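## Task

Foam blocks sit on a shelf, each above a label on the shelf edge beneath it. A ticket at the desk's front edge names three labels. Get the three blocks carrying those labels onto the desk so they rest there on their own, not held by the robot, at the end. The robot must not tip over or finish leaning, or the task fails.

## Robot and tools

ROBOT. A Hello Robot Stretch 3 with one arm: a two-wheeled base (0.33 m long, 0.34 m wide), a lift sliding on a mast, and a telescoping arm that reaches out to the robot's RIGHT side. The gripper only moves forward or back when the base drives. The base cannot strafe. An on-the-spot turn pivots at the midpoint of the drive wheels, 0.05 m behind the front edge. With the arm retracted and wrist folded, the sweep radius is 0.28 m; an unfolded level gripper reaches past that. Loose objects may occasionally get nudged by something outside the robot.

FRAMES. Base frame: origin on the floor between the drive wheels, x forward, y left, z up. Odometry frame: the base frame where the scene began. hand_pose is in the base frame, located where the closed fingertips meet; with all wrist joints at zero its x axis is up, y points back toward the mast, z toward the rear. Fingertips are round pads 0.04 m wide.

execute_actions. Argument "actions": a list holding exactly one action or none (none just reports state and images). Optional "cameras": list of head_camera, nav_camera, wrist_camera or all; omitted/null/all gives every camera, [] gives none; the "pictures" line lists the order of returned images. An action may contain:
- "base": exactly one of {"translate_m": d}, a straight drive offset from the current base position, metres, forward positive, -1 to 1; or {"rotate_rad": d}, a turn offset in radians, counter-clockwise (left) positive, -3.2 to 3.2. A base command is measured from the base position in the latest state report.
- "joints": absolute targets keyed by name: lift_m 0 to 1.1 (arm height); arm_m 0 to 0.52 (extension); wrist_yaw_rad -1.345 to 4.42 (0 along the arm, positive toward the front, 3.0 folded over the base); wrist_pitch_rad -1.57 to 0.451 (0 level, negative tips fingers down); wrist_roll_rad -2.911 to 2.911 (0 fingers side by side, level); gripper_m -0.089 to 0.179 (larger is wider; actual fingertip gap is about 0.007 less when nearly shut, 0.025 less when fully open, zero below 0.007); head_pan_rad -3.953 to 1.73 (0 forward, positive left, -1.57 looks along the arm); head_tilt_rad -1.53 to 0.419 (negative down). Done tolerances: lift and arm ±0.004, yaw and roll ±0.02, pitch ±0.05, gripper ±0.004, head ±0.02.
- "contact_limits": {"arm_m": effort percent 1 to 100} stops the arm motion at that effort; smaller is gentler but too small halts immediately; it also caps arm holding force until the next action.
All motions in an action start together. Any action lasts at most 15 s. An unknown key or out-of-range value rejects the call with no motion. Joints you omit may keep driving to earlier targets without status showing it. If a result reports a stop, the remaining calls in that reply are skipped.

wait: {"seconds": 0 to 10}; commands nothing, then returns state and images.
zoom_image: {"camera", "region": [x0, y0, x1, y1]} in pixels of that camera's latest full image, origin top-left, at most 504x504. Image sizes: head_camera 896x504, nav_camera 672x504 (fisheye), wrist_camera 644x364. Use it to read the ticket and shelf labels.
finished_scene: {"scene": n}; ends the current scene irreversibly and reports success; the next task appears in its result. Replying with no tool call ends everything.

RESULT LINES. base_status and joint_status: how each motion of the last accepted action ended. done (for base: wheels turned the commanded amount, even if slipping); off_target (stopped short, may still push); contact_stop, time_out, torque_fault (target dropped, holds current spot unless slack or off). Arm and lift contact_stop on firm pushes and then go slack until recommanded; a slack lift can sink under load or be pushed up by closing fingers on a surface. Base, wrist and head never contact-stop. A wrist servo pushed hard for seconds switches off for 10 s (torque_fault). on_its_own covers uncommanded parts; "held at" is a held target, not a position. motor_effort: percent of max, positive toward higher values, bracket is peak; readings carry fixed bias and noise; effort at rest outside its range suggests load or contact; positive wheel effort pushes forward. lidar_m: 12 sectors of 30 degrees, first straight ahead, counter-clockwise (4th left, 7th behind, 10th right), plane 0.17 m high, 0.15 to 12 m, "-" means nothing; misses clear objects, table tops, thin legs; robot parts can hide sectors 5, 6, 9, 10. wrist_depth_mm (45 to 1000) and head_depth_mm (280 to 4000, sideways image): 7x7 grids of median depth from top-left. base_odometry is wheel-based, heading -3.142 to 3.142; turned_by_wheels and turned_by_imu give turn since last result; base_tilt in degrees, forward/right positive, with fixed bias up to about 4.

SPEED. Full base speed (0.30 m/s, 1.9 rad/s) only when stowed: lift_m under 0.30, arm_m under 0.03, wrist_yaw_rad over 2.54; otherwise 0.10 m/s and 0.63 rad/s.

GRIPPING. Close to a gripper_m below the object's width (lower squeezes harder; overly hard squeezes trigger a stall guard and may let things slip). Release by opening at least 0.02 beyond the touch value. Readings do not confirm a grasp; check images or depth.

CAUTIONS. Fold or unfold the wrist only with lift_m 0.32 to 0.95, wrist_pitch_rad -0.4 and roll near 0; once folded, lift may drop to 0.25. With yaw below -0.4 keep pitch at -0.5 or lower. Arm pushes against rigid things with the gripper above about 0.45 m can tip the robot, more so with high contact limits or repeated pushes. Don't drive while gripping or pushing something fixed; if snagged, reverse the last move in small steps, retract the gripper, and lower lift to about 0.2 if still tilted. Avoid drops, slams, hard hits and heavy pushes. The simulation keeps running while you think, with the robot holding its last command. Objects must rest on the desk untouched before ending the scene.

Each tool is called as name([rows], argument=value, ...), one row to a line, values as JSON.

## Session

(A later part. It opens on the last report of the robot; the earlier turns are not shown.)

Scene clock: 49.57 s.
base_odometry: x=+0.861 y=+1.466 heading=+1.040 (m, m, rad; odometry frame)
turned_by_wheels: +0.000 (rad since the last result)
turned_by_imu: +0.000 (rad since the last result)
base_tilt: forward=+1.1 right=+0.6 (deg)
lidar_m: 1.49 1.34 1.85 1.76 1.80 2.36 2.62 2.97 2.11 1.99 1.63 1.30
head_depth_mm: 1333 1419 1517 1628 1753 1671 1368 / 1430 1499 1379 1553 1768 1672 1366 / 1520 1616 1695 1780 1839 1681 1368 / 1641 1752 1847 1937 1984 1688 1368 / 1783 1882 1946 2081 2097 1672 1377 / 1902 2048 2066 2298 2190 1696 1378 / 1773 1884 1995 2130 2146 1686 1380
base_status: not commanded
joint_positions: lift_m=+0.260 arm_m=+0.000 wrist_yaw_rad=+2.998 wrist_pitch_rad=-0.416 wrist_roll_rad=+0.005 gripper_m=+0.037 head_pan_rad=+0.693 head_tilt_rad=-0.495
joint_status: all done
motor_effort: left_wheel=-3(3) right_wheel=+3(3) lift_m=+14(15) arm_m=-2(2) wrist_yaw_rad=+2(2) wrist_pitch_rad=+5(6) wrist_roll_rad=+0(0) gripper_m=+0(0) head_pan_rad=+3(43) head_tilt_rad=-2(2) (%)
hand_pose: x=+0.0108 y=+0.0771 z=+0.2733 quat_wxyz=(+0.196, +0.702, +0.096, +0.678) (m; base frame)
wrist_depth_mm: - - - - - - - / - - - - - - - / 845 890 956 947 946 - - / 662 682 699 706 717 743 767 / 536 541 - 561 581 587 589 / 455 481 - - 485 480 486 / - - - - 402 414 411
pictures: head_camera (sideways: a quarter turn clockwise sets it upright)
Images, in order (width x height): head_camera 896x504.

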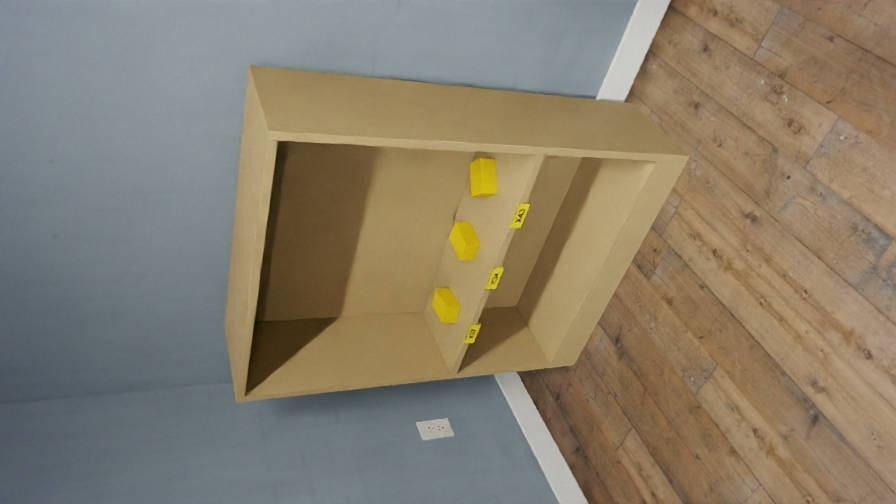

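execute_actions([
  {"base": {"translate_m": 0.55}},
], cameras=[])

execute_actions([
  {"base": {"rotate_rad": 1.58}, "joints": {"head_pan_rad": -1.0, "head_tilt_rad": -0.7}},
], cameras=[])

execute_actions([
  {"base": {"translate_m": 1.0}, "joints": {"head_pan_rad": -1.57, "head_tilt_rad": -0.8}},
], cameras=["head_camera", "nav_camera"])

Scene clock: 55.67 s.
base_odometry: x=+1.140 y=+1.940 heading=+1.040 (m, m, rad; odometry frame)
turned_by_wheels: +0.000 (rad since the last result)
turned_by_imu: -0.001 (rad since the last result)
base_tilt: forward=+1.0 right=+0.5 (deg)
lidar_m: 0.94 0.96 0.93 1.79 1.84 2.41 3.35 2.94 2.07 1.49 1.37 0.79
head_depth_mm: 829 877 936 1005 1086 1179 1268 / 882 945 1006 1094 1184 1301 1336 / 943 1013 1090 1189 1300 1433 1366 / 1019 1102 1106 1157 1271 1396 1363 / 1103 1199 998 1014 1121 1240 1337 / 1201 1321 1178 1515 1421 1561 1379 / 1323 1469 1479 1699 1553 1618 1386
base_status: done
joint_positions: lift_m=+0.260 arm_m=+0.000 wrist_yaw_rad=+2.999 wrist_pitch_rad=-0.416 wrist_roll_rad=+0.005 gripper_m=+0.037 head_pan_rad=+0.693 head_tilt_rad=-0.495
joint_status: not commanded
motor_effort: left_wheel=-3(9) right_wheel=+3(12) lift_m=+15(15) arm_m=-2(1) wrist_yaw_rad=+2(2) wrist_pitch_rad=+6(5) wrist_roll_rad=+1(0) gripper_m=+1(0) head_pan_rad=+2(4) head_tilt_rad=-2(2) (%)
hand_pose: x=+0.0108 y=+0.0771 z=+0.2733 quat_wxyz=(+0.196, +0.702, +0.096, +0.678) (m; base frame)
wrist_depth_mm: - - - - - - 750 / - - - - - 954 828 / 873 863 904 931 979 896 874 / 644 665 690 695 721 735 748 / 527 542 - 564 584 582 587 / 458 480 - - 487 481 487 / - - - - 399 414 409
pictures: none
No camera images: the call's "cameras" was empty. Leave "cameras" out to get every camera's image.

Scene clock: 57.93 s.
base_odometry: x=+1.140 y=+1.940 heading=+2.619 (m, m, rad; odometry frame)
turned_by_wheels: +1.580 (rad since the last result)
turned_by_imu: +1.553 (rad since the last result)
base_tilt: forward=+1.1 right=+0.6 (deg)
lidar_m: 1.79 1.83 2.42 3.36 2.90 2.07 1.49 1.36 0.79 0.94 0.97 0.93
head_depth_mm: 803 876 966 1087 1227 1351 1212 / 843 932 1033 1167 1332 1421 1218 / 897 992 1106 1261 1462 1424 1219 / 949 1058 1193 1373 1575 1426 1224 / 1009 1031 1119 1240 1395 1426 1220 / 1085 924 982 1136 1507 1436 1229 / 1163 966 1454 1423 1622 1448 1231
base_status: done
joint_positions: lift_m=+0.260 arm_m=+0.000 wrist_yaw_rad=+2.999 wrist_pitch_rad=-0.416 wrist_roll_rad=+0.005 gripper_m=+0.037 head_pan_rad=-0.993 head_tilt_rad=-0.692
joint_status: all done
motor_effort: left_wheel=-3(12) right_wheel=+3(13) lift_m=+15(14) arm_m=-2(3) wrist_yaw_rad=+2(2) wrist_pitch_rad=+6(5) wrist_roll_rad=+0(1) gripper_m=+0(1) head_pan_rad=-4(42) head_tilt_rad=-3(15) (%)
hand_pose: x=+0.0108 y=+0.0771 z=+0.2733 quat_wxyz=(+0.196, +0.702, +0.096, +0.678) (m; base frame)
wrist_depth_mm: - - - - - - - / - - - - - - - / 845 885 906 934 964 - - / 653 654 682 692 724 727 766 / 530 537 - 566 571 583 596 / 457 487 - - 484 487 489 / - - - - 403 415 416
pictures: none
No camera images: the call's "cameras" was empty. Leave "cameras" out to get every camera's image.

Scene clock: 62.97 s.
base_odometry: x=+0.273 y=+2.439 heading=+2.619 (m, m, rad; odometry frame)
turned_by_wheels: +0.000 (rad since the last result)
turned_by_imu: -0.001 (rad since the last result)
base_tilt: forward=+1.0 right=+0.7 (deg)
lidar_m: 0.79 0.81 1.07 2.60 3.65 3.11 2.48 1.33 0.64 0.83 0.74 0.84
head_depth_mm: 748 586 892 970 962 1253 1159 / 743 592 911 1072 1010 1236 1165 / 745 597 914 1070 1015 1243 1171 / 746 602 913 1071 1010 1241 1173 / 745 607 912 1073 1021 1240 1177 / 746 613 917 1078 1003 1247 1175 / 748 619 916 1077 1031 1252 1182
base_status: done
joint_positions: lift_m=+0.260 arm_m=+0.000 wrist_yaw_rad=+2.999 wrist_pitch_rad=-0.416 wrist_roll_rad=+0.005 gripper_m=+0.037 head_pan_rad=-1.563 head_tilt_rad=-0.790
joint_status: all done
motor_effort: left_wheel=-3(10) right_wheel=+3(12) lift_m=+15(15) arm_m=-2(2) wrist_yaw_rad=+2(2) wrist_pitch_rad=+5(6) wrist_roll_rad=+0(0) gripper_m=+0(0) head_pan_rad=-4(35) head_tilt_rad=-3(12) (%)
hand_pose: x=+0.0108 y=+0.0771 z=+0.2733 quat_wxyz=(+0.196, +0.702, +0.096, +0.678) (m; base frame)
wrist_depth_mm: - - - - - - 749 / - - - - - - 755 / 862 887 924 933 966 940 760 / 650 679 696 698 722 739 718 / 537 536 - 554 577 596 591 / 452 480 - - 482 481 488 / - - - - 402 407 419
pictures: head_camera (sideways: a quarter turn clockwise sets it upright), nav_camera (sideways: a quarter turn counterclockwise sets it upright)
Images, in order (width x height): head_camera 896x504, nav_camera 672x504.

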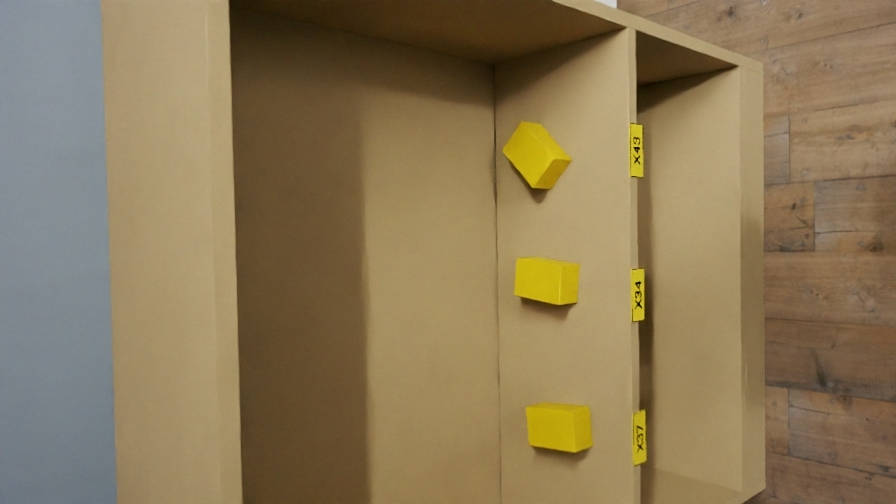

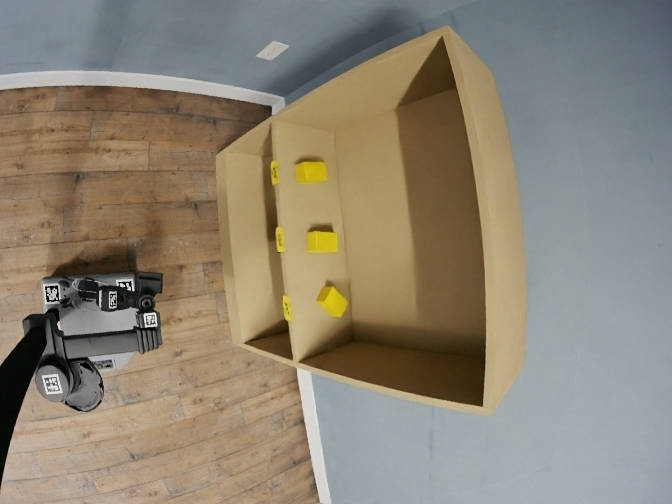

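execute_actions([
  {"joints": {"lift_m": 0.36}},
], cameras=[])

execute_actions([
  {"joints": {"wrist_yaw_rad": 0.0, "gripper_m": 0.12}},
], cameras=[])

execute_actions([
  {"joints": {"wrist_pitch_rad": 0.0}},
], cameras=["wrist_camera", "head_camera"])

Scene clock: 66.13 s.
base_odometry: x=+0.273 y=+2.439 heading=+2.619 (m, m, rad; odometry frame)
turned_by_wheels: +0.000 (rad since the last result)
turned_by_imu: +0.000 (rad since the last result)
base_tilt: forward=+1.1 right=+0.6 (deg)
lidar_m: 0.79 0.81 1.07 2.60 3.62 3.11 2.48 1.34 0.63 0.83 0.74 0.84
head_depth_mm: 744 586 890 970 963 1250 1161 / 747 591 913 1074 1013 1236 1160 / 746 596 910 1071 1012 1241 1165 / 745 603 916 1073 1012 1244 1170 / 745 607 913 1078 1021 1245 1172 / 745 614 915 1075 1005 1249 1186 / 746 619 917 1076 1028 1255 1184
base_status: not commanded
joint_positions: lift_m=+0.360 arm_m=+0.000 wrist_yaw_rad=+2.999 wrist_pitch_rad=-0.416 wrist_roll_rad=+0.005 gripper_m=+0.037 head_pan_rad=-1.563 head_tilt_rad=-0.790
joint_status: all done
motor_effort: left_wheel=-3(3) right_wheel=+3(3) lift_m=+22(24) arm_m=-3(2) wrist_yaw_rad=+2(2) wrist_pitch_rad=+5(5) wrist_roll_rad=+0(1) gripper_m=+0(0) head_pan_rad=-4(4) head_tilt_rad=-3(5) (%)
hand_pose: x=+0.0108 y=+0.0771 z=+0.3728 quat_wxyz=(+0.196, +0.702, +0.096, +0.678) (m; base frame)
wrist_depth_mm: - - - - - - 767 / - - - - - - 766 / - - - - - - 776 / 819 824 878 871 911 928 769 / 666 674 - 701 709 736 734 / 560 572 - 586 603 601 610 / 472 509 - 517 504 515 521
pictures: none
No camera images: the call's "cameras" was empty. Leave "cameras" out to get every camera's image.

Scene clock: 68.63 s.
base_odometry: x=+0.273 y=+2.439 heading=+2.619 (m, m, rad; odometry frame)
turned_by_wheels: +0.000 (rad since the last result)
turned_by_imu: +0.000 (rad since the last result)
base_tilt: forward=+1.1 right=+0.6 (deg)
lidar_m: 0.79 0.81 1.07 2.60 3.64 3.11 2.48 1.33 0.63 0.83 0.74 0.84
head_depth_mm: 742 585 889 968 959 1252 1161 / 745 591 911 1071 1014 1242 1162 / 745 596 912 1077 1013 1239 1190 / 744 603 910 1074 1010 1240 1166 / 748 608 915 1078 1019 1240 1176 / 747 613 916 1073 1005 1252 1177 / 745 618 916 1077 1025 1251 1184
base_status: not commanded
joint_positions: lift_m=+0.360 arm_m=+0.000 wrist_yaw_rad=+0.003 wrist_pitch_rad=-0.416 wrist_roll_rad=+0.005 gripper_m=+0.120 head_pan_rad=-1.563 head_tilt_rad=-0.790
joint_status: all done
motor_effort: left_wheel=-3(3) right_wheel=+3(3) lift_m=+22(22) arm_m=-2(2) wrist_yaw_rad=-2(1) wrist_pitch_rad=+5(5) wrist_roll_rad=+0(0) gripper_m=+1(81) head_pan_rad=-4(4) head_tilt_rad=-4(4) (%)
hand_pose: x=-0.0209 y=-0.3698 z=+0.3728 quat_wxyz=(+0.690, +0.147, -0.693, -0.146) (m; base frame)
wrist_depth_mm: 289 290 290 292 321 348 307 / 553 567 564 562 575 388 602 / 579 619 623 617 617 416 677 / 583 653 656 670 653 438 766 / 525 557 548 557 560 506 729 / 485 481 494 497 494 603 603 / 487 483 497 499 512 498 519
pictures: none
No camera images: the call's "cameras" was empty. Leave "cameras" out to get every camera's image.

Scene clock: 69.70 s.
base_odometry: x=+0.273 y=+2.439 heading=+2.619 (m, m, rad; odometry frame)
turned_by_wheels: +0.000 (rad since the last result)
turned_by_imu: +0.000 (rad since the last result)
base_tilt: forward=+1.1 right=+0.6 (deg)
lidar_m: 0.79 0.82 1.07 2.60 3.65 3.12 2.48 1.33 0.63 0.83 0.74 0.84
head_depth_mm: 745 585 892 971 965 1252 1159 / 746 590 914 1070 1017 1236 1165 / 743 596 913 1071 1014 1238 1191 / 744 602 913 1073 1009 1243 1170 / 745 609 915 1074 1013 1242 1175 / 747 613 918 1074 1010 1251 1178 / 745 618 914 1077 1027 1250 1185
base_status: not commanded
joint_positions: lift_m=+0.360 arm_m=+0.000 wrist_yaw_rad=+0.003 wrist_pitch_rad=-0.026 wrist_roll_rad=+0.005 gripper_m=+0.120 head_pan_rad=-1.563 head_tilt_rad=-0.790
joint_status: all done
motor_effort: left_wheel=-3(3) right_wheel=+3(3) lift_m=+22(22) arm_m=-2(2) wrist_yaw_rad=-2(2) wrist_pitch_rad=+9(9) wrist_roll_rad=+0(1) gripper_m=+1(1) head_pan_rad=-4(4) head_tilt_rad=-4(4) (%)
hand_pose: x=-0.0208 y=-0.4007 z=+0.4676 quat_wxyz=(+0.706, +0.011, -0.709, -0.009) (m; base frame)
wrist_depth_mm: 535 528 538 543 545 420 329 / 548 551 556 558 560 416 614 / 535 570 560 575 570 404 644 / 349 363 390 416 440 383 663 / 592 603 608 610 622 355 691 / 601 610 629 631 640 369 722 / 568 596 608 628 610 449 732
pictures: head_camera (sideways: a quarter turn clockwise sets it upright), wrist_camera
Images, in order (width x height): head_camera 896x504, wrist_camera 644x364.

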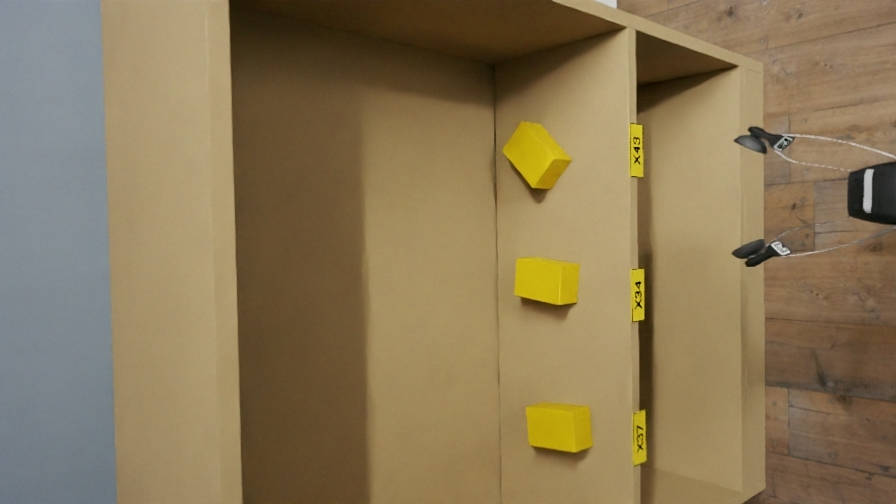

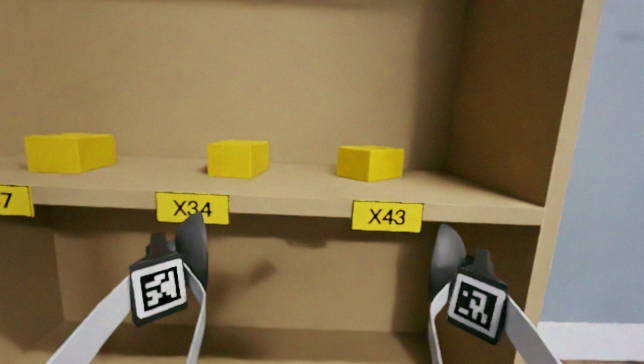

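execute_actions([
  {"base": {"translate_m": 0.12}, "joints": {"lift_m": 0.425, "wrist_pitch_rad": 0.02}},
], cameras=["wrist_camera"])

Scene clock: 73.37 s.
base_odometry: x=+0.169 y=+2.499 heading=+2.619 (m, m, rad; odometry frame)
turned_by_wheels: +0.000 (rad since the last result)
turned_by_imu: -0.001 (rad since the last result)
base_tilt: forward=+1.1 right=+0.6 (deg)
lidar_m: 0.67 0.69 0.91 2.20 3.57 3.23 2.60 1.32 0.69 0.82 0.66 0.71
head_depth_mm: 738 585 905 1066 1011 1227 1157 / 739 592 905 1064 1007 1230 1160 / 738 596 905 1068 998 1234 1209 / 740 603 906 1066 1021 1239 1170 / 741 607 906 1068 1003 1242 1177 / 742 614 908 1068 1025 1234 1179 / 743 618 903 1000 985 1277 1188
base_status: done
joint_positions: lift_m=+0.425 arm_m=+0.000 wrist_yaw_rad=+0.002 wrist_pitch_rad=-0.005 wrist_roll_rad=+0.005 gripper_m=+0.120 head_pan_rad=-1.563 head_tilt_rad=-0.790
joint_status: all done
motor_effort: left_wheel=-3(6) right_wheel=+2(8) lift_m=+23(24) arm_m=-2(3) wrist_yaw_rad=-1(2) wrist_pitch_rad=+9(8) wrist_roll_rad=+0(0) gripper_m=+0(0) head_pan_rad=-5(3) head_tilt_rad=-4(5) (%)
hand_pose: x=-0.0209 y=-0.4013 z=+0.5381 quat_wxyz=(+0.706, +0.003, -0.709, -0.001) (m; base frame)
wrist_depth_mm: 444 532 533 539 539 542 414 / 444 545 543 554 551 565 413 / 450 551 562 571 568 569 409 / 455 571 576 577 584 585 404 / 387 395 427 422 447 483 397 / 429 332 610 342 354 362 367 / 456 633 633 643 650 572 397
pictures: wrist_camera
Images, in order (width x height): wrist_camera 644x364.

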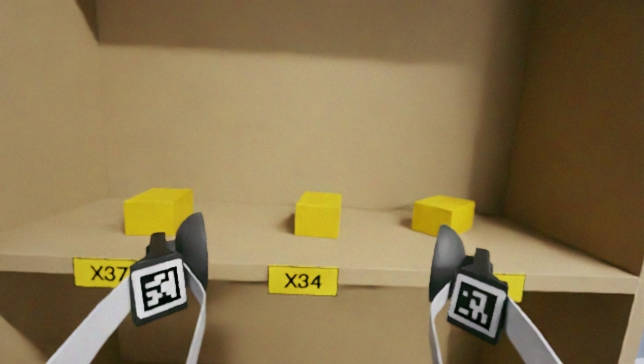

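execute_actions([
  {"joints": {"arm_m": 0.22}},
], cameras=["wrist_camera", "head_camera"])

Scene clock: 76.80 s.
base_odometry: x=+0.169 y=+2.499 heading=+2.619 (m, m, rad; odometry frame)
turned_by_wheels: +0.000 (rad since the last result)
turned_by_imu: +0.000 (rad since the last result)
base_tilt: forward=+1.1 right=+0.6 (deg)
lidar_m: 0.67 0.69 0.91 2.21 3.59 3.22 2.60 1.32 0.69 0.82 0.67 0.71
head_depth_mm: 738 585 905 1063 1007 1229 1167 / 739 590 906 1064 1005 1278 1140 / 741 596 903 1063 1002 - 1153 / 741 602 908 1068 1008 1242 1170 / 740 608 908 1066 1003 1243 1175 / 742 613 906 1068 1024 1232 1177 / 745 618 904 1003 982 1278 1183
base_status: not commanded
joint_positions: lift_m=+0.425 arm_m=+0.220 wrist_yaw_rad=+0.001 wrist_pitch_rad=-0.005 wrist_roll_rad=+0.005 gripper_m=+0.120 head_pan_rad=-1.563 head_tilt_rad=-0.790
joint_status: all done
motor_effort: left_wheel=-3(3) right_wheel=+2(2) lift_m=+23(23) arm_m=+3(5) wrist_yaw_rad=-1(2) wrist_pitch_rad=+8(9) wrist_roll_rad=+0(0) gripper_m=+0(0) head_pan_rad=-4(3) head_tilt_rad=-5(3) (%)
hand_pose: x=-0.0211 y=-0.6208 z=+0.5381 quat_wxyz=(+0.706, +0.002, -0.709, -0.002) (m; base frame)
wrist_depth_mm: 328 330 332 334 338 339 343 / 339 342 345 345 349 352 347 / 346 353 349 358 357 360 360 / 363 362 368 367 371 370 370 / 369 367 370 370 376 382 377 / 239 293 269 206 299 240 302 / 215 210 212 207 227 218 234
pictures: head_camera (sideways: a quarter turn clockwise sets it upright), wrist_camera
Images, in order (width x height): head_camera 896x504, wrist_camera 644x364.

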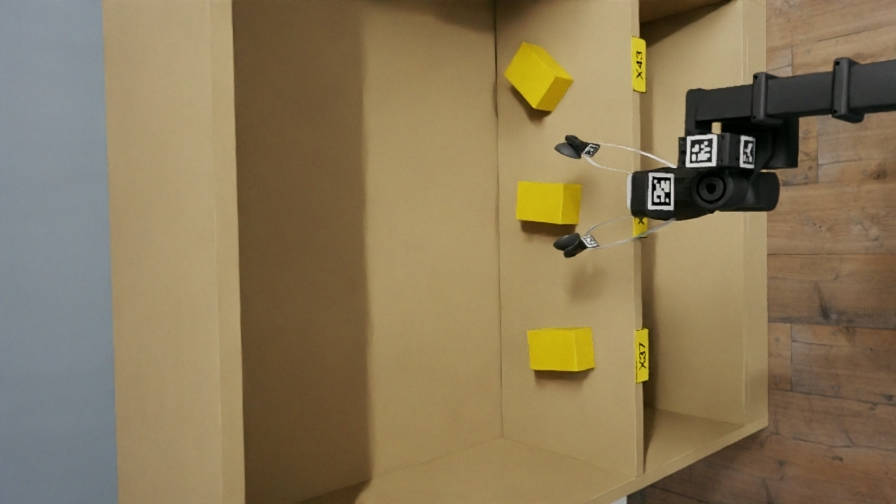

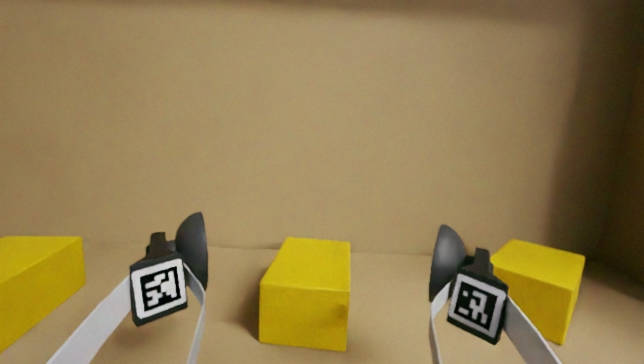

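execute_actions([
  {"joints": {"lift_m": 0.38, "arm_m": 0.27}},
], cameras=["wrist_camera", "head_camera"])

Scene clock: 79.77 s.
base_odometry: x=+0.169 y=+2.499 heading=+2.619 (m, m, rad; odometry frame)
turned_by_wheels: +0.000 (rad since the last result)
turned_by_imu: +0.000 (rad since the last result)
base_tilt: forward=+1.0 right=+0.7 (deg)
lidar_m: 0.67 0.69 0.91 2.20 3.60 3.21 2.60 1.32 0.69 0.82 0.67 0.71
head_depth_mm: 741 584 902 1060 1010 1225 1162 / 739 590 906 1065 1007 1257 1179 / 741 596 904 1063 1012 - 1164 / 739 603 907 1069 1004 1239 1170 / 740 606 907 1067 998 1246 1176 / 739 612 907 1071 1021 1234 1179 / 743 619 902 1003 982 1281 1184
base_status: not commanded
joint_positions: lift_m=+0.380 arm_m=+0.270 wrist_yaw_rad=+0.001 wrist_pitch_rad=-0.005 wrist_roll_rad=+0.005 gripper_m=+0.120 head_pan_rad=-1.563 head_tilt_rad=-0.790
joint_status: all done
motor_effort: left_wheel=-3(3) right_wheel=+2(2) lift_m=+14(19) arm_m=+4(4) wrist_yaw_rad=+0(0) wrist_pitch_rad=+8(8) wrist_roll_rad=+0(0) gripper_m=+1(0) head_pan_rad=-4(4) head_tilt_rad=-4(4) (%)
hand_pose: x=-0.0211 y=-0.6709 z=+0.4937 quat_wxyz=(+0.706, +0.002, -0.709, -0.002) (m; base frame)
wrist_depth_mm: 286 287 287 291 290 292 294 / 292 294 295 295 302 301 304 / 300 301 305 306 309 310 313 / 311 311 312 314 320 317 322 / 271 300 293 171 322 325 196 / 188 204 152 147 210 200 179 / 151 146 151 150 157 152 164
pictures: head_camera (sideways: a quarter turn clockwise sets it upright), wrist_camera
Images, in order (width x height): head_camera 896x504, wrist_camera 644x364.

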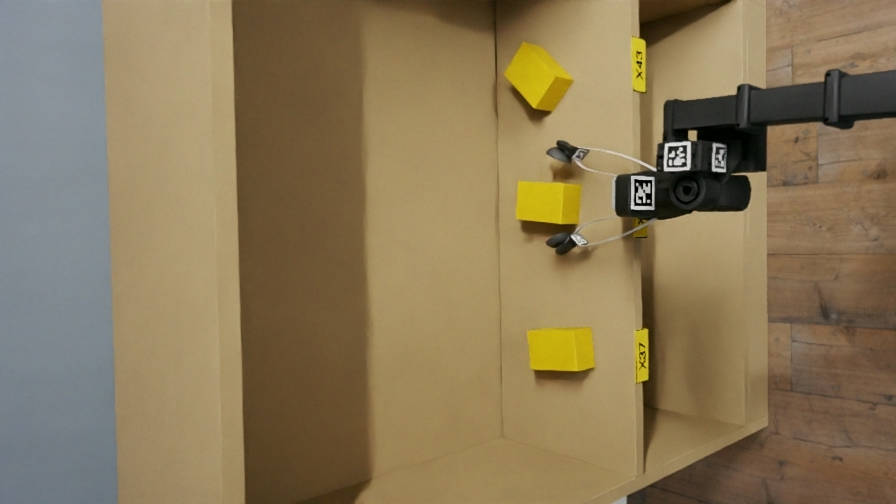

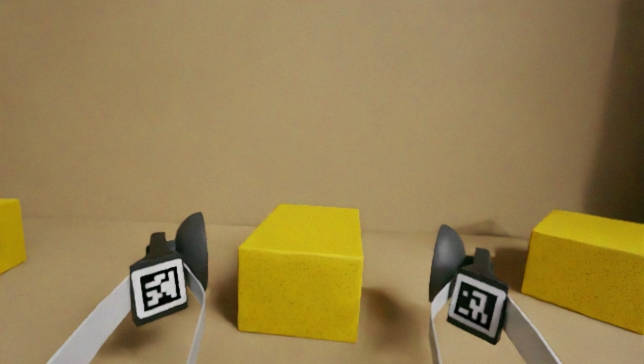

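execute_actions([
  {"joints": {"lift_m": 0.373, "arm_m": 0.285}},
], cameras=[])

execute_actions([
  {"joints": {"gripper_m": 0.02}},
], cameras=["wrist_camera"])

Scene clock: 81.57 s.
base_odometry: x=+0.169 y=+2.499 heading=+2.619 (m, m, rad; odometry frame)
turned_by_wheels: +0.000 (rad since the last result)
turned_by_imu: +0.000 (rad since the last result)
base_tilt: forward=+1.1 right=+0.6 (deg)
lidar_m: 0.67 0.69 0.91 2.21 3.58 3.24 2.60 1.33 0.69 0.82 0.66 0.71
head_depth_mm: 740 584 904 1059 1011 1225 1156 / 740 590 909 1068 1007 1256 1175 / 737 597 906 1065 1017 - 1168 / 740 602 904 1063 1006 1248 1172 / 743 607 907 1067 1002 1246 1174 / 740 612 908 1068 1027 1242 1178 / 744 618 905 1000 982 1278 1184
base_status: not commanded
joint_positions: lift_m=+0.373 arm_m=+0.285 wrist_yaw_rad=+0.001 wrist_pitch_rad=-0.005 wrist_roll_rad=+0.005 gripper_m=+0.120 head_pan_rad=-1.563 head_tilt_rad=-0.790
joint_status: all done
motor_effort: left_wheel=-3(3) right_wheel=+2(2) lift_m=+14(17) arm_m=+3(4) wrist_yaw_rad=-1(0) wrist_pitch_rad=+8(8) wrist_roll_rad=+0(0) gripper_m=+0(0) head_pan_rad=-4(4) head_tilt_rad=-4(3) (%)
hand_pose: x=-0.0211 y=-0.6859 z=+0.4867 quat_wxyz=(+0.706, +0.002, -0.709, -0.002) (m; base frame)
wrist_depth_mm: 270 274 273 275 276 279 281 / 278 279 282 286 286 286 287 / 287 288 291 291 292 296 297 / 294 293 299 300 303 303 306 / 250 280 181 151 298 308 177 / 176 190 135 130 196 190 170 / 141 136 136 134 146 141 153
pictures: none
No camera images: the call's "cameras" was empty. Leave "cameras" out to get every camera's image.

Scene clock: 83.07 s.
base_odometry: x=+0.169 y=+2.499 heading=+2.619 (m, m, rad; odometry frame)
turned_by_wheels: +0.000 (rad since the last result)
turned_by_imu: +0.000 (rad since the last result)
base_tilt: forward=+1.1 right=+0.6 (deg)
lidar_m: 0.67 0.69 0.91 2.20 3.58 3.25 2.60 1.33 0.69 0.82 0.66 0.71
head_depth_mm: 739 584 904 1058 1009 1228 1159 / 738 590 907 1061 1001 1254 1175 / 740 596 905 1066 1000 - 1167 / 740 600 905 1066 1022 1244 1167 / 739 607 908 1066 1001 1243 1173 / 738 611 910 1071 1026 1237 1176 / 743 618 906 1005 984 1277 1184
base_status: not commanded
joint_positions: lift_m=+0.373 arm_m=+0.285 wrist_yaw_rad=+0.001 wrist_pitch_rad=-0.005 wrist_roll_rad=+0.005 gripper_m=+0.021 head_pan_rad=-1.563 head_tilt_rad=-0.790
joint_status: all done
motor_effort: left_wheel=-3(3) right_wheel=+2(2) lift_m=+14(14) arm_m=+3(3) wrist_yaw_rad=-1(1) wrist_pitch_rad=+8(8) wrist_roll_rad=+0(1) gripper_m=-15(90) head_pan_rad=-4(4) head_tilt_rad=-3(3) (%)
hand_pose: x=-0.0211 y=-0.6859 z=+0.4867 quat_wxyz=(+0.706, +0.002, -0.709, -0.002) (m; base frame)
wrist_depth_mm: 269 272 275 276 277 282 281 / 278 284 281 285 285 286 291 / 287 288 289 294 292 297 299 / 297 297 299 298 302 302 307 / 250 260 269 151 306 311 177 / 175 180 131 131 132 199 170 / 135 137 134 134 140 150 153
pictures: wrist_camera
Images, in order (width x height): wrist_camera 644x364.

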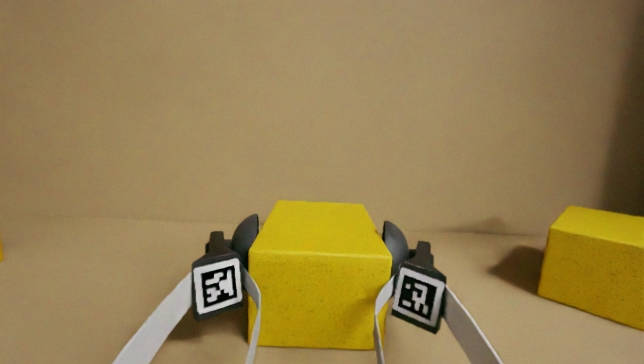

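execute_actions([
  {"joints": {"lift_m": 0.41}},
], cameras=[])

execute_actions([
  {"joints": {"arm_m": 0.0}},
], cameras=["wrist_camera"])

Scene clock: 84.90 s.
base_odometry: x=+0.169 y=+2.499 heading=+2.619 (m, m, rad; odometry frame)
turned_by_wheels: +0.000 (rad since the last result)
turned_by_imu: +0.000 (rad since the last result)
base_tilt: forward=+1.1 right=+0.7 (deg)
lidar_m: 0.67 0.69 0.91 2.20 3.58 3.22 2.60 1.32 0.69 0.82 0.67 0.71
head_depth_mm: 738 585 904 1060 1007 1221 1160 / 740 591 905 1066 1009 1255 1165 / 739 595 908 1039 989 1223 1170 / 738 602 905 1067 1021 1236 1176 / 740 607 906 1064 1000 1241 1175 / 740 613 909 1067 1025 1230 1181 / 744 616 904 1004 982 1281 1183
base_status: not commanded
joint_positions: lift_m=+0.410 arm_m=+0.285 wrist_yaw_rad=+0.001 wrist_pitch_rad=-0.005 wrist_roll_rad=+0.005 gripper_m=+0.021 head_pan_rad=-1.563 head_tilt_rad=-0.790
joint_status: all done
motor_effort: left_wheel=-3(3) right_wheel=+2(2) lift_m=+23(22) arm_m=+4(3) wrist_yaw_rad=+0(0) wrist_pitch_rad=+8(8) wrist_roll_rad=+0(0) gripper_m=-15(15) head_pan_rad=-4(4) head_tilt_rad=-4(3) (%)
hand_pose: x=-0.0211 y=-0.6859 z=+0.5231 quat_wxyz=(+0.706, +0.002, -0.709, -0.002) (m; base frame)
wrist_depth_mm: 272 273 274 275 277 279 281 / 279 279 282 286 286 287 289 / 286 288 289 292 294 296 296 / 296 297 299 300 298 304 306 / 301 303 305 150 309 314 312 / 240 248 131 130 132 275 189 / 186 187 185 134 193 196 172
pictures: none
No camera images: the call's "cameras" was empty. Leave "cameras" out to get every camera's image.

Scene clock: 88.23 s.
base_odometry: x=+0.169 y=+2.499 heading=+2.619 (m, m, rad; odometry frame)
turned_by_wheels: +0.000 (rad since the last result)
turned_by_imu: +0.000 (rad since the last result)
base_tilt: forward=+1.1 right=+0.6 (deg)
lidar_m: 0.67 0.69 0.91 2.20 3.58 3.21 2.60 1.32 0.69 0.82 0.66 0.71
head_depth_mm: 739 584 906 1063 1008 1231 1169 / 741 591 906 1068 1006 1232 1165 / 740 596 908 1067 1016 799 1214 / 740 601 905 1067 1022 1255 1175 / 739 607 908 1066 1001 1245 1175 / 738 614 909 1069 1025 1235 1176 / 744 618 904 1007 980 1279 1182
base_status: not commanded
joint_positions: lift_m=+0.410 arm_m=+0.000 wrist_yaw_rad=+0.001 wrist_pitch_rad=-0.005 wrist_roll_rad=+0.005 gripper_m=+0.021 head_pan_rad=-1.563 head_tilt_rad=-0.790
joint_status: all done
motor_effort: left_wheel=-3(3) right_wheel=+2(2) lift_m=+23(23) arm_m=-1(2) wrist_yaw_rad=-1(1) wrist_pitch_rad=+8(8) wrist_roll_rad=+0(1) gripper_m=-16(15) head_pan_rad=-4(4) head_tilt_rad=-3(4) (%)
hand_pose: x=-0.0212 y=-0.4013 z=+0.5231 quat_wxyz=(+0.706, +0.002, -0.709, -0.002) (m; base frame)
wrist_depth_mm: 441 535 532 541 539 538 415 / 443 547 545 550 548 550 407 / 451 561 562 557 565 573 410 / 452 562 575 586 591 582 405 / 348 364 371 151 428 428 383 / 448 604 131 130 132 342 359 / 469 623 640 134 638 550 390
pictures: wrist_camera
Images, in order (width x height): wrist_camera 644x364.

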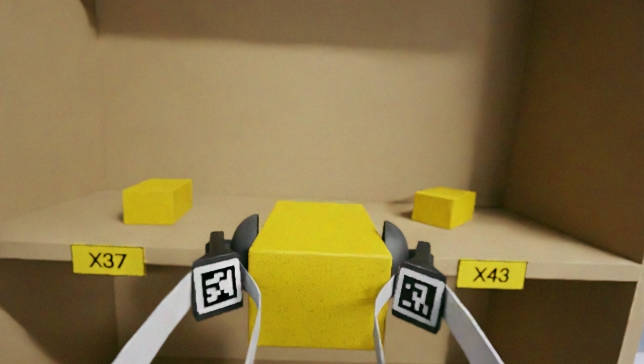

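execute_actions([
  {"joints": {"wrist_pitch_rad": -0.4, "wrist_yaw_rad": 3.0, "head_pan_rad": 0.0, "head_tilt_rad": -0.4}, "base": {"rotate_rad": 1.85}},
], cameras=[])

execute_actions([
  {"joints": {"lift_m": 0.285}},
], cameras=["head_camera", "wrist_camera"])

Scene clock: 94.30 s.
base_odometry: x=+0.169 y=+2.499 heading=-1.814 (m, m, rad; odometry frame)
turned_by_wheels: +1.850 (rad since the last result)
turned_by_imu: +1.824 (rad since the last result)
base_tilt: forward=+1.0 right=+0.6 (deg)
lidar_m: 3.30 3.60 3.06 1.69 0.69 0.78 0.74 0.66 0.67 0.67 0.77 1.29
head_depth_mm: 3265 3484 3658 3698 2463 1839 1470 / 3373 3602 3709 3505 2451 1834 1470 / 3387 3613 3842 3726 2481 1843 1473 / 3521 3765 3973 3610 2484 1844 1466 / 3663 3868 - 3771 2483 1853 1478 / 3735 - - 3802 2495 1849 1472 / 3880 - - 3822 2467 1850 1485
base_status: done
joint_positions: lift_m=+0.410 arm_m=+0.000 wrist_yaw_rad=+2.998 wrist_pitch_rad=-0.418 wrist_roll_rad=+0.005 gripper_m=+0.021 head_pan_rad=-0.007 head_tilt_rad=-0.409
joint_status: all done
motor_effort: left_wheel=-3(9) right_wheel=+4(8) lift_m=+23(23) arm_m=-3(2) wrist_yaw_rad=+3(4) wrist_pitch_rad=+6(7) wrist_roll_rad=+1(0) gripper_m=-16(15) head_pan_rad=+2(43) head_tilt_rad=+4(23) (%)
hand_pose: x=+0.0110 y=+0.0769 z=+0.4224 quat_wxyz=(+0.197, +0.702, +0.096, +0.678) (m; base frame)
wrist_depth_mm: 874 - - - - - - / 888 - - - - - - / 734 - - - - - - / 632 916 929 972 - - - / 620 752 146 151 795 791 805 / 593 619 130 131 132 668 673 / 530 530 529 134 541 563 566
pictures: none
No camera images: the call's "cameras" was empty. Leave "cameras" out to get every camera's image.

Scene clock: 96.27 s.
base_odometry: x=+0.169 y=+2.499 heading=-1.814 (m, m, rad; odometry frame)
turned_by_wheels: +0.000 (rad since the last result)
turned_by_imu: +0.000 (rad since the last result)
base_tilt: forward=+1.1 right=+0.6 (deg)
lidar_m: 3.32 3.63 3.04 1.69 0.69 0.78 0.74 0.67 0.67 0.67 0.77 1.28
head_depth_mm: 3262 3423 3653 3664 2476 1842 1460 / 3336 3548 3714 3491 2449 1845 1466 / 3405 3645 3893 3767 2482 1840 1467 / 3523 3775 - 3588 2450 1831 1471 / 3656 3853 - 3778 2469 1854 1477 / 3756 3986 - 3874 2496 1863 1477 / 3900 - - 3848 2519 1873 1477
base_status: not commanded
joint_positions: lift_m=+0.285 arm_m=+0.000 wrist_yaw_rad=+2.998 wrist_pitch_rad=-0.419 wrist_roll_rad=+0.005 gripper_m=+0.021 head_pan_rad=-0.007 head_tilt_rad=-0.409
joint_status: all done
motor_effort: left_wheel=-3(3) right_wheel=+4(4) lift_m=+15(19) arm_m=-2(1) wrist_yaw_rad=+3(3) wrist_pitch_rad=+6(6) wrist_roll_rad=+1(0) gripper_m=-16(16) head_pan_rad=+3(3) head_tilt_rad=+3(3) (%)
hand_pose: x=+0.0109 y=+0.0768 z=+0.2977 quat_wxyz=(+0.197, +0.702, +0.097, +0.678) (m; base frame)
wrist_depth_mm: 871 - - - - - - / 891 - - - - - - / 695 949 980 - - - - / 589 709 743 738 767 762 811 / 548 566 147 151 612 618 618 / 477 505 - 130 132 508 519 / 416 - - 134 424 439 440
pictures: head_camera (sideways: a quarter turn clockwise sets it upright), wrist_camera
Images, in order (width x height): head_camera 896x504, wrist_camera 644x364.

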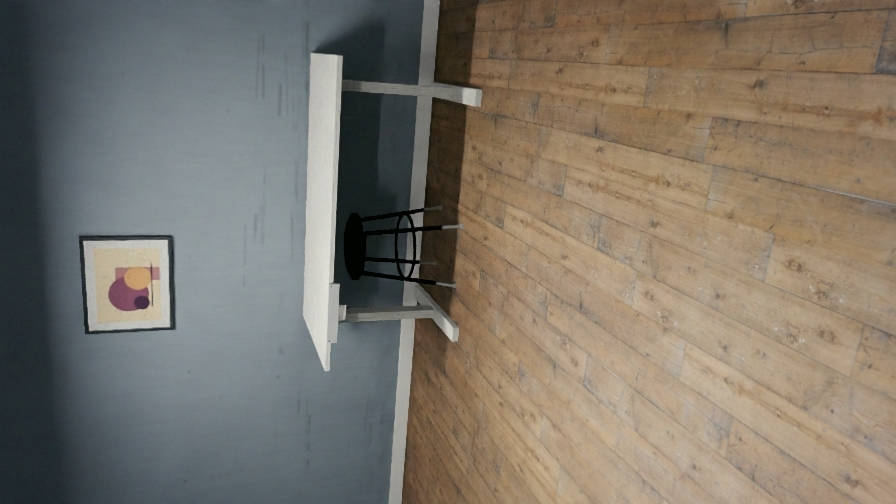

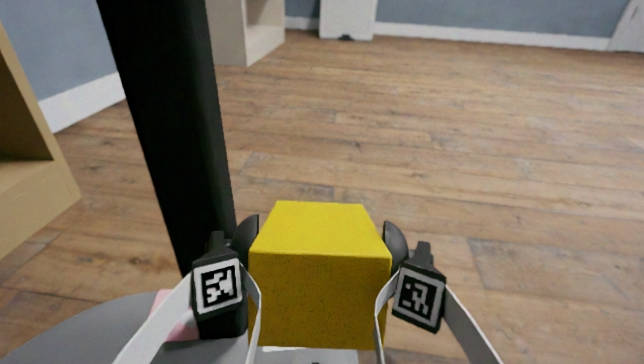

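execute_actions([
  {"base": {"translate_m": 1.0}},
], cameras=[])

execute_actions([
  {"base": {"translate_m": 1.0}},
], cameras=[])

execute_actions([
  {"base": {"translate_m": 0.45}},
], cameras=["nav_camera"])

Scene clock: 101.97 s.
base_odometry: x=-0.072 y=+1.528 heading=-1.814 (m, m, rad; odometry frame)
turned_by_wheels: +0.000 (rad since the last result)
turned_by_imu: -0.001 (rad since the last result)
base_tilt: forward=+1.2 right=+0.7 (deg)
lidar_m: 2.30 3.29 2.84 2.57 2.11 1.54 1.65 1.07 0.91 0.90 1.03 1.73
head_depth_mm: 2443 2561 2690 2902 2445 1828 1476 / 2495 2634 2762 2992 2468 1844 1472 / 2532 2712 2842 3053 2486 1846 1469 / 2617 2813 2939 3077 2455 1840 1474 / 2686 2877 3010 3071 2473 1854 1477 / 2801 2976 3154 3374 2515 1849 1468 / 2870 3075 3289 3478 2508 1844 1480
base_status: done
joint_positions: lift_m=+0.285 arm_m=+0.000 wrist_yaw_rad=+2.998 wrist_pitch_rad=-0.419 wrist_roll_rad=+0.005 gripper_m=+0.021 head_pan_rad=-0.007 head_tilt_rad=-0.408
joint_status: not commanded
motor_effort: left_wheel=-3(9) right_wheel=+3(13) lift_m=+14(14) arm_m=-2(2) wrist_yaw_rad=+2(3) wrist_pitch_rad=+6(6) wrist_roll_rad=+0(0) gripper_m=-15(16) head_pan_rad=+2(2) head_tilt_rad=+3(3) (%)
hand_pose: x=+0.0108 y=+0.0768 z=+0.2977 quat_wxyz=(+0.197, +0.702, +0.097, +0.678) (m; base frame)
wrist_depth_mm: - - - - - - - / - - - - - - - / 885 932 947 - - - - / 706 706 723 746 751 781 796 / 560 574 146 151 619 606 630 / 465 496 - 130 132 510 513 / 417 - - 134 418 436 442
pictures: none
No camera images: the call's "cameras" was empty. Leave "cameras" out to get every camera's image.

Scene clock: 106.97 s.
base_odometry: x=-0.313 y=+0.558 heading=-1.814 (m, m, rad; odometry frame)
turned_by_wheels: +0.000 (rad since the last result)
turned_by_imu: -0.001 (rad since the last result)
base_tilt: forward=+1.1 right=+0.6 (deg)
lidar_m: 1.31 1.73 2.58 2.61 2.97 2.77 2.41 1.34 1.14 1.14 1.30 1.50
head_depth_mm: 1587 1686 1785 1652 2048 1839 1467 / 1636 1733 1848 1653 2110 1852 1474 / 1675 1771 1897 1669 2161 1839 1462 / 1704 1834 1956 1668 1562 1784 1464 / 1759 1881 2025 1664 1880 1789 1475 / 1806 1948 2073 1693 1978 1857 1469 / 1864 2013 2169 1693 2389 1863 1478
base_status: done
joint_positions: lift_m=+0.285 arm_m=+0.000 wrist_yaw_rad=+2.998 wrist_pitch_rad=-0.419 wrist_roll_rad=+0.005 gripper_m=+0.021 head_pan_rad=-0.007 head_tilt_rad=-0.408
joint_status: not commanded
motor_effort: left_wheel=-3(8) right_wheel=+3(11) lift_m=+14(15) arm_m=-2(2) wrist_yaw_rad=+2(2) wrist_pitch_rad=+6(6) wrist_roll_rad=+0(0) gripper_m=-15(15) head_pan_rad=+3(2) head_tilt_rad=+3(4) (%)
hand_pose: x=+0.0108 y=+0.0768 z=+0.2977 quat_wxyz=(+0.197, +0.702, +0.097, +0.678) (m; base frame)
wrist_depth_mm: - - - - - - - / - - - - - - - / 901 916 954 - - - - / 690 701 724 754 764 774 798 / 565 575 147 150 623 618 622 / 474 499 - 131 131 512 510 / 421 - - 134 420 437 440
pictures: none
No camera images: the call's "cameras" was empty. Leave "cameras" out to get every camera's image.

Scene clock: 110.20 s.
base_odometry: x=-0.422 y=+0.121 heading=-1.814 (m, m, rad; odometry frame)
turned_by_wheels: +0.000 (rad since the last result)
turned_by_imu: -0.001 (rad since the last result)
base_tilt: forward=+1.1 right=+0.6 (deg)
lidar_m: 0.86 1.00 2.50 2.49 2.86 3.15 2.64 1.46 1.24 1.24 1.41 1.11
head_depth_mm: 1210 1282 1363 1439 1092 845 1469 / 1252 1323 1406 1473 1094 881 1466 / 1280 1370 1451 1526 1097 883 1465 / 1316 1397 1489 1560 1098 924 1426 / 1339 1439 1543 1597 1107 1057 1472 / 1376 1487 1592 1648 1112 1337 1433 / 1415 1545 1650 1702 1108 1502 1456
base_status: done
joint_positions: lift_m=+0.285 arm_m=+0.000 wrist_yaw_rad=+2.998 wrist_pitch_rad=-0.419 wrist_roll_rad=+0.005 gripper_m=+0.021 head_pan_rad=-0.007 head_tilt_rad=-0.408
joint_status: not commanded
motor_effort: left_wheel=-3(10) right_wheel=+3(12) lift_m=+14(14) arm_m=-2(3) wrist_yaw_rad=+3(2) wrist_pitch_rad=+6(6) wrist_roll_rad=+0(0) gripper_m=-15(15) head_pan_rad=+3(3) head_tilt_rad=+3(4) (%)
hand_pose: x=+0.0108 y=+0.0768 z=+0.2977 quat_wxyz=(+0.197, +0.702, +0.097, +0.678) (m; base frame)
wrist_depth_mm: - - - - - - - / - - - - - - - / 910 919 959 - - - - / 707 705 737 730 767 774 801 / 560 573 147 150 620 623 635 / 473 494 - 130 131 511 524 / 418 - - 134 423 438 438
pictures: nav_camera (sideways: a quarter turn counterclockwise sets it upright)
Images, in order (width x height): nav_camera 672x504.

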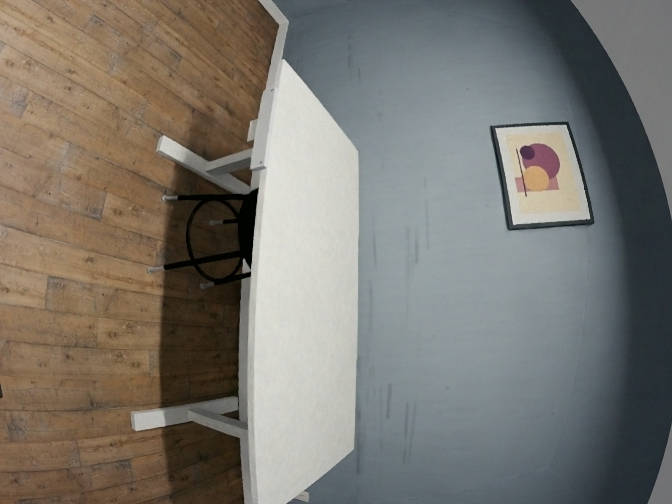

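execute_actions([
  {"base": {"rotate_rad": 1.34}, "joints": {"lift_m": 0.72, "head_pan_rad": -1.57, "head_tilt_rad": -0.7}},
], cameras=[])

execute_actions([
  {"joints": {"wrist_yaw_rad": 0.0}},
], cameras=[])

execute_actions([
  {"joints": {"wrist_pitch_rad": 0.0, "arm_m": 0.3}},
], cameras=["head_camera", "wrist_camera"])

Scene clock: 117.10 s.
base_odometry: x=-0.422 y=+0.121 heading=-0.475 (m, m, rad; odometry frame)
turned_by_wheels: +1.340 (rad since the last result)
turned_by_imu: +1.320 (rad since the last result)
base_tilt: forward=+1.1 right=+0.6 (deg)
lidar_m: 2.50 2.61 3.10 2.96 1.75 1.28 1.24 1.29 1.11 1.14 0.86 2.10
head_depth_mm: 1243 1378 1259 937 1604 1401 1211 / 1252 1388 1266 941 1703 1419 1216 / 1260 1395 1277 952 1726 1425 1217 / 1259 1412 1284 951 1721 1427 1249 / 1270 1418 1288 956 1627 1402 1220 / 1282 1426 1303 962 1637 1428 1229 / 1286 1428 1311 965 1639 1448 1225
base_status: done
joint_positions: lift_m=+0.720 arm_m=+0.000 wrist_yaw_rad=+2.998 wrist_pitch_rad=-0.419 wrist_roll_rad=+0.005 gripper_m=+0.021 head_pan_rad=-1.563 head_tilt_rad=-0.692
joint_status: all done
motor_effort: left_wheel=-3(12) right_wheel=+3(11) lift_m=+23(24) arm_m=-2(2) wrist_yaw_rad=+2(2) wrist_pitch_rad=+6(6) wrist_roll_rad=+0(0) gripper_m=-15(16) head_pan_rad=-4(41) head_tilt_rad=-3(20) (%)
hand_pose: x=+0.0107 y=+0.0768 z=+0.7321 quat_wxyz=(+0.197, +0.702, +0.097, +0.678) (m; base frame)
wrist_depth_mm: - - - - - - - / - - - - - - - / - - - - - - - / - - - - - - - / - - 146 151 - - - / 964 984 130 130 132 - - / 835 832 813 135 849 878 899
pictures: none
No camera images: the call's "cameras" was empty. Leave "cameras" out to get every camera's image.

Scene clock: 119.60 s.
base_odometry: x=-0.422 y=+0.121 heading=-0.475 (m, m, rad; odometry frame)
turned_by_wheels: +0.000 (rad since the last result)
turned_by_imu: +0.000 (rad since the last result)
base_tilt: forward=+1.0 right=+0.6 (deg)
lidar_m: 2.49 2.61 3.12 2.95 1.75 1.28 1.23 1.29 1.11 1.15 0.86 2.11
head_depth_mm: 1236 1380 1254 938 1612 1405 1209 / 1248 1385 1266 942 1703 1422 1213 / 1254 1401 1270 945 1703 611 - / 1274 1402 1279 951 1714 1452 1221 / 1276 1425 1290 957 1632 1401 1222 / 1279 1427 1294 960 1652 1442 1227 / 1293 1440 1304 966 1633 1437 1236
base_status: not commanded
joint_positions: lift_m=+0.720 arm_m=+0.000 wrist_yaw_rad=+0.003 wrist_pitch_rad=-0.419 wrist_roll_rad=+0.005 gripper_m=+0.021 head_pan_rad=-1.563 head_tilt_rad=-0.692
joint_status: all done
motor_effort: left_wheel=-3(3) right_wheel=+3(3) lift_m=+23(23) arm_m=-2(2) wrist_yaw_rad=-2(3) wrist_pitch_rad=+6(7) wrist_roll_rad=+0(0) gripper_m=-16(15) head_pan_rad=-4(4) head_tilt_rad=-3(3) (%)
hand_pose: x=-0.0209 y=-0.3694 z=+0.7321 quat_wxyz=(+0.690, +0.148, -0.693, -0.147) (m; base frame)
wrist_depth_mm: 749 808 850 973 - - - / 513 480 495 469 497 522 549 / - 674 - - - - - / - - - - - - - / - - - 151 - - - / 965 959 131 130 132 - - / 830 842 840 134 845 902 884
pictures: none
No camera images: the call's "cameras" was empty. Leave "cameras" out to get every camera's image.

Scene clock: 123.03 s.
base_odometry: x=-0.422 y=+0.121 heading=-0.475 (m, m, rad; odometry frame)
turned_by_wheels: +0.000 (rad since the last result)
turned_by_imu: +0.000 (rad since the last result)
base_tilt: forward=+1.1 right=+0.6 (deg)
lidar_m: 2.50 2.62 3.10 2.95 1.74 1.28 1.24 1.29 1.11 1.14 0.86 2.11
head_depth_mm: 1241 1376 1260 939 1469 - 1202 / 1254 1382 1262 977 - 1421 1207 / 1255 1398 1263 861 - 1429 1217 / 1265 1395 1282 952 1724 1426 1223 / 1276 1414 1289 956 1634 1399 1223 / 1276 1427 1304 961 1647 1431 1224 / 1284 1429 1308 966 1638 1435 1229
base_status: not commanded
joint_positions: lift_m=+0.720 arm_m=+0.300 wrist_yaw_rad=+0.001 wrist_pitch_rad=-0.029 wrist_roll_rad=+0.005 gripper_m=+0.021 head_pan_rad=-1.563 head_tilt_rad=-0.692
joint_status: all done
motor_effort: left_wheel=-3(3) right_wheel=+3(3) lift_m=+23(23) arm_m=+2(3) wrist_yaw_rad=-1(3) wrist_pitch_rad=+10(11) wrist_roll_rad=+0(0) gripper_m=-15(16) head_pan_rad=-4(3) head_tilt_rad=-3(3) (%)
hand_pose: x=-0.0211 y=-0.7002 z=+0.8269 quat_wxyz=(+0.706, +0.011, -0.709, -0.010) (m; base frame)
wrist_depth_mm: 858 873 855 874 850 850 822 / 914 884 906 893 853 856 851 / 925 931 911 903 890 883 902 / 703 752 798 869 913 892 921 / 427 438 452 150 514 508 544 / 300 310 131 130 131 345 352 / 232 238 233 134 243 261 263
pictures: head_camera (sideways: a quarter turn clockwise sets it upright), wrist_camera
Images, in order (width x height): head_camera 896x504, wrist_camera 644x364.

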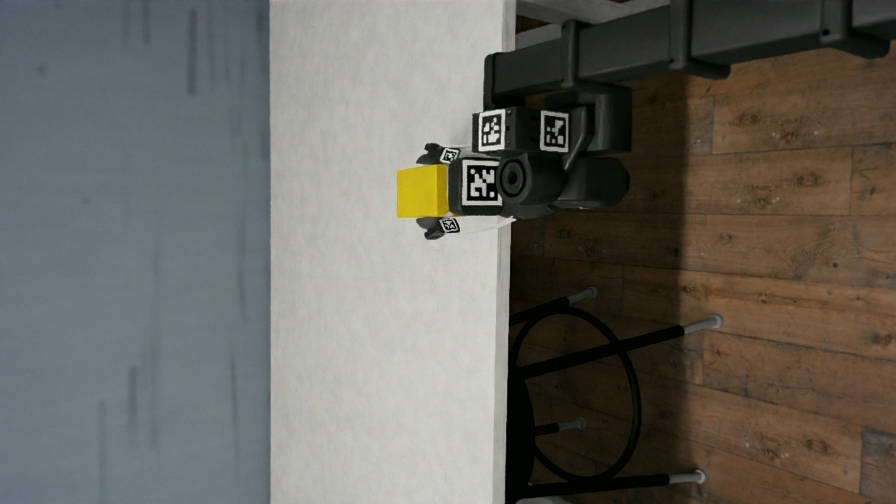

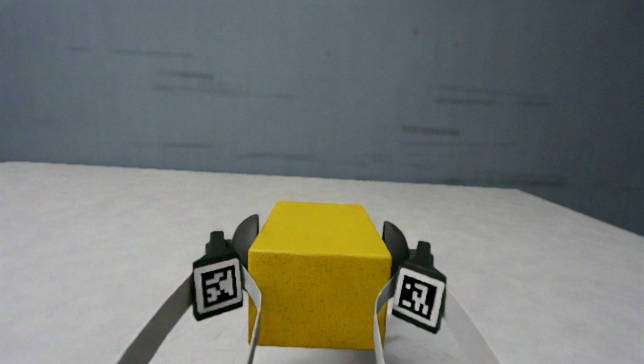

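execute_actions([
  {"joints": {"arm_m": 0.46, "lift_m": 0.665}},
], cameras=["wrist_camera"])

Scene clock: 126.07 s.
base_odometry: x=-0.422 y=+0.121 heading=-0.475 (m, m, rad; odometry frame)
turned_by_wheels: +0.000 (rad since the last result)
turned_by_imu: +0.000 (rad since the last result)
base_tilt: forward=+1.1 right=+0.6 (deg)
lidar_m: 2.49 2.61 3.09 2.95 1.75 1.28 1.24 1.28 1.11 1.14 0.86 2.11
head_depth_mm: 1242 1382 1253 938 1543 1407 - / 1254 1387 1267 1015 1663 1419 1215 / 1257 1392 1273 - 1670 1426 1213 / 1261 1402 1280 946 1715 1425 1219 / 1269 1416 1293 955 1626 1400 1223 / 1276 1426 1298 959 1640 1441 1236 / 1289 1428 1305 963 1644 1438 1233
base_status: not commanded
joint_positions: lift_m=+0.665 arm_m=+0.460 wrist_yaw_rad=+0.001 wrist_pitch_rad=-0.029 wrist_roll_rad=+0.005 gripper_m=+0.021 head_pan_rad=-1.563 head_tilt_rad=-0.692
joint_status: all done
motor_effort: left_wheel=-3(3) right_wheel=+3(3) lift_m=+15(18) arm_m=+3(5) wrist_yaw_rad=-1(1) wrist_pitch_rad=+10(10) wrist_roll_rad=+0(0) gripper_m=-15(15) head_pan_rad=-4(4) head_tilt_rad=-4(2) (%)
hand_pose: x=-0.0211 y=-0.8602 z=+0.7725 quat_wxyz=(+0.706, +0.011, -0.709, -0.010) (m; base frame)
wrist_depth_mm: 731 714 707 712 707 692 691 / 754 740 736 741 724 719 712 / 771 758 770 749 750 725 738 / 486 512 549 590 637 694 755 / 286 298 307 151 353 349 368 / 205 211 131 131 132 234 241 / 158 161 158 135 165 177 180
pictures: wrist_camera
Images, in order (width x height): wrist_camera 644x364.

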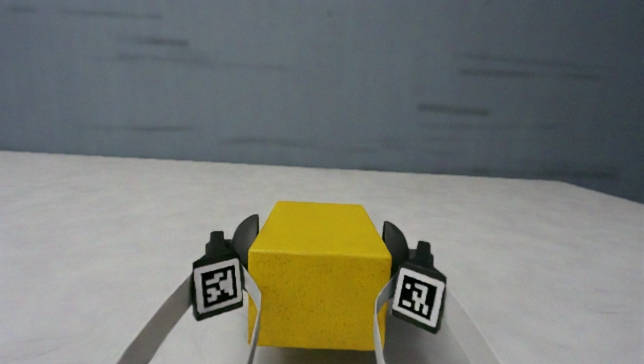

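execute_actions([
  {"joints": {"lift_m": 0.651}},
], cameras=[])

execute_actions([
  {"joints": {"gripper_m": 0.12}},
], cameras=["wrist_camera"])

Scene clock: 127.67 s.
base_odometry: x=-0.422 y=+0.121 heading=-0.475 (m, m, rad; odometry frame)
turned_by_wheels: +0.000 (rad since the last result)
turned_by_imu: +0.000 (rad since the last result)
base_tilt: forward=+1.1 right=+0.6 (deg)
lidar_m: 2.49 2.61 3.08 2.95 1.75 1.28 1.24 1.28 1.11 1.14 0.86 2.11
head_depth_mm: 1244 1376 1259 936 1571 1400 - / 1252 1386 1261 1014 1660 1417 1211 / 1258 1392 1274 - 1670 1421 1213 / 1261 1408 1286 950 1720 1428 1218 / 1268 1414 1289 957 1628 1398 1227 / 1279 1426 1299 962 1641 1434 1230 / 1285 1427 1312 965 1638 1440 1229
base_status: not commanded
joint_positions: lift_m=+0.653 arm_m=+0.460 wrist_yaw_rad=+0.001 wrist_pitch_rad=+0.007 wrist_roll_rad=+0.005 gripper_m=+0.021 head_pan_rad=-1.563 head_tilt_rad=-0.692
joint_status: lift_m contact_stop (moved -0.013 of -0.014)
on_its_own: lift_m is slack since a contact_stop, until your next command for it
motor_effort: left_wheel=-3(3) right_wheel=+3(3) lift_m=+18(18) arm_m=+4(3) wrist_yaw_rad=-1(1) wrist_pitch_rad=-3(10) wrist_roll_rad=+1(0) gripper_m=-15(15) head_pan_rad=-3(4) head_tilt_rad=-3(3) (%)
hand_pose: x=-0.0212 y=-0.8611 z=+0.7688 quat_wxyz=(+0.706, -0.002, -0.709, +0.002) (m; base frame)
wrist_depth_mm: 748 744 727 712 720 697 704 / 768 753 747 738 731 742 721 / 801 756 767 740 759 751 748 / 539 578 619 690 767 743 753 / 297 306 318 151 368 366 384 / 205 210 132 130 132 236 243 / 156 159 156 134 162 174 177
pictures: none
No camera images: the call's "cameras" was empty. Leave "cameras" out to get every camera's image.

not run: a stop came earlier in this reply.


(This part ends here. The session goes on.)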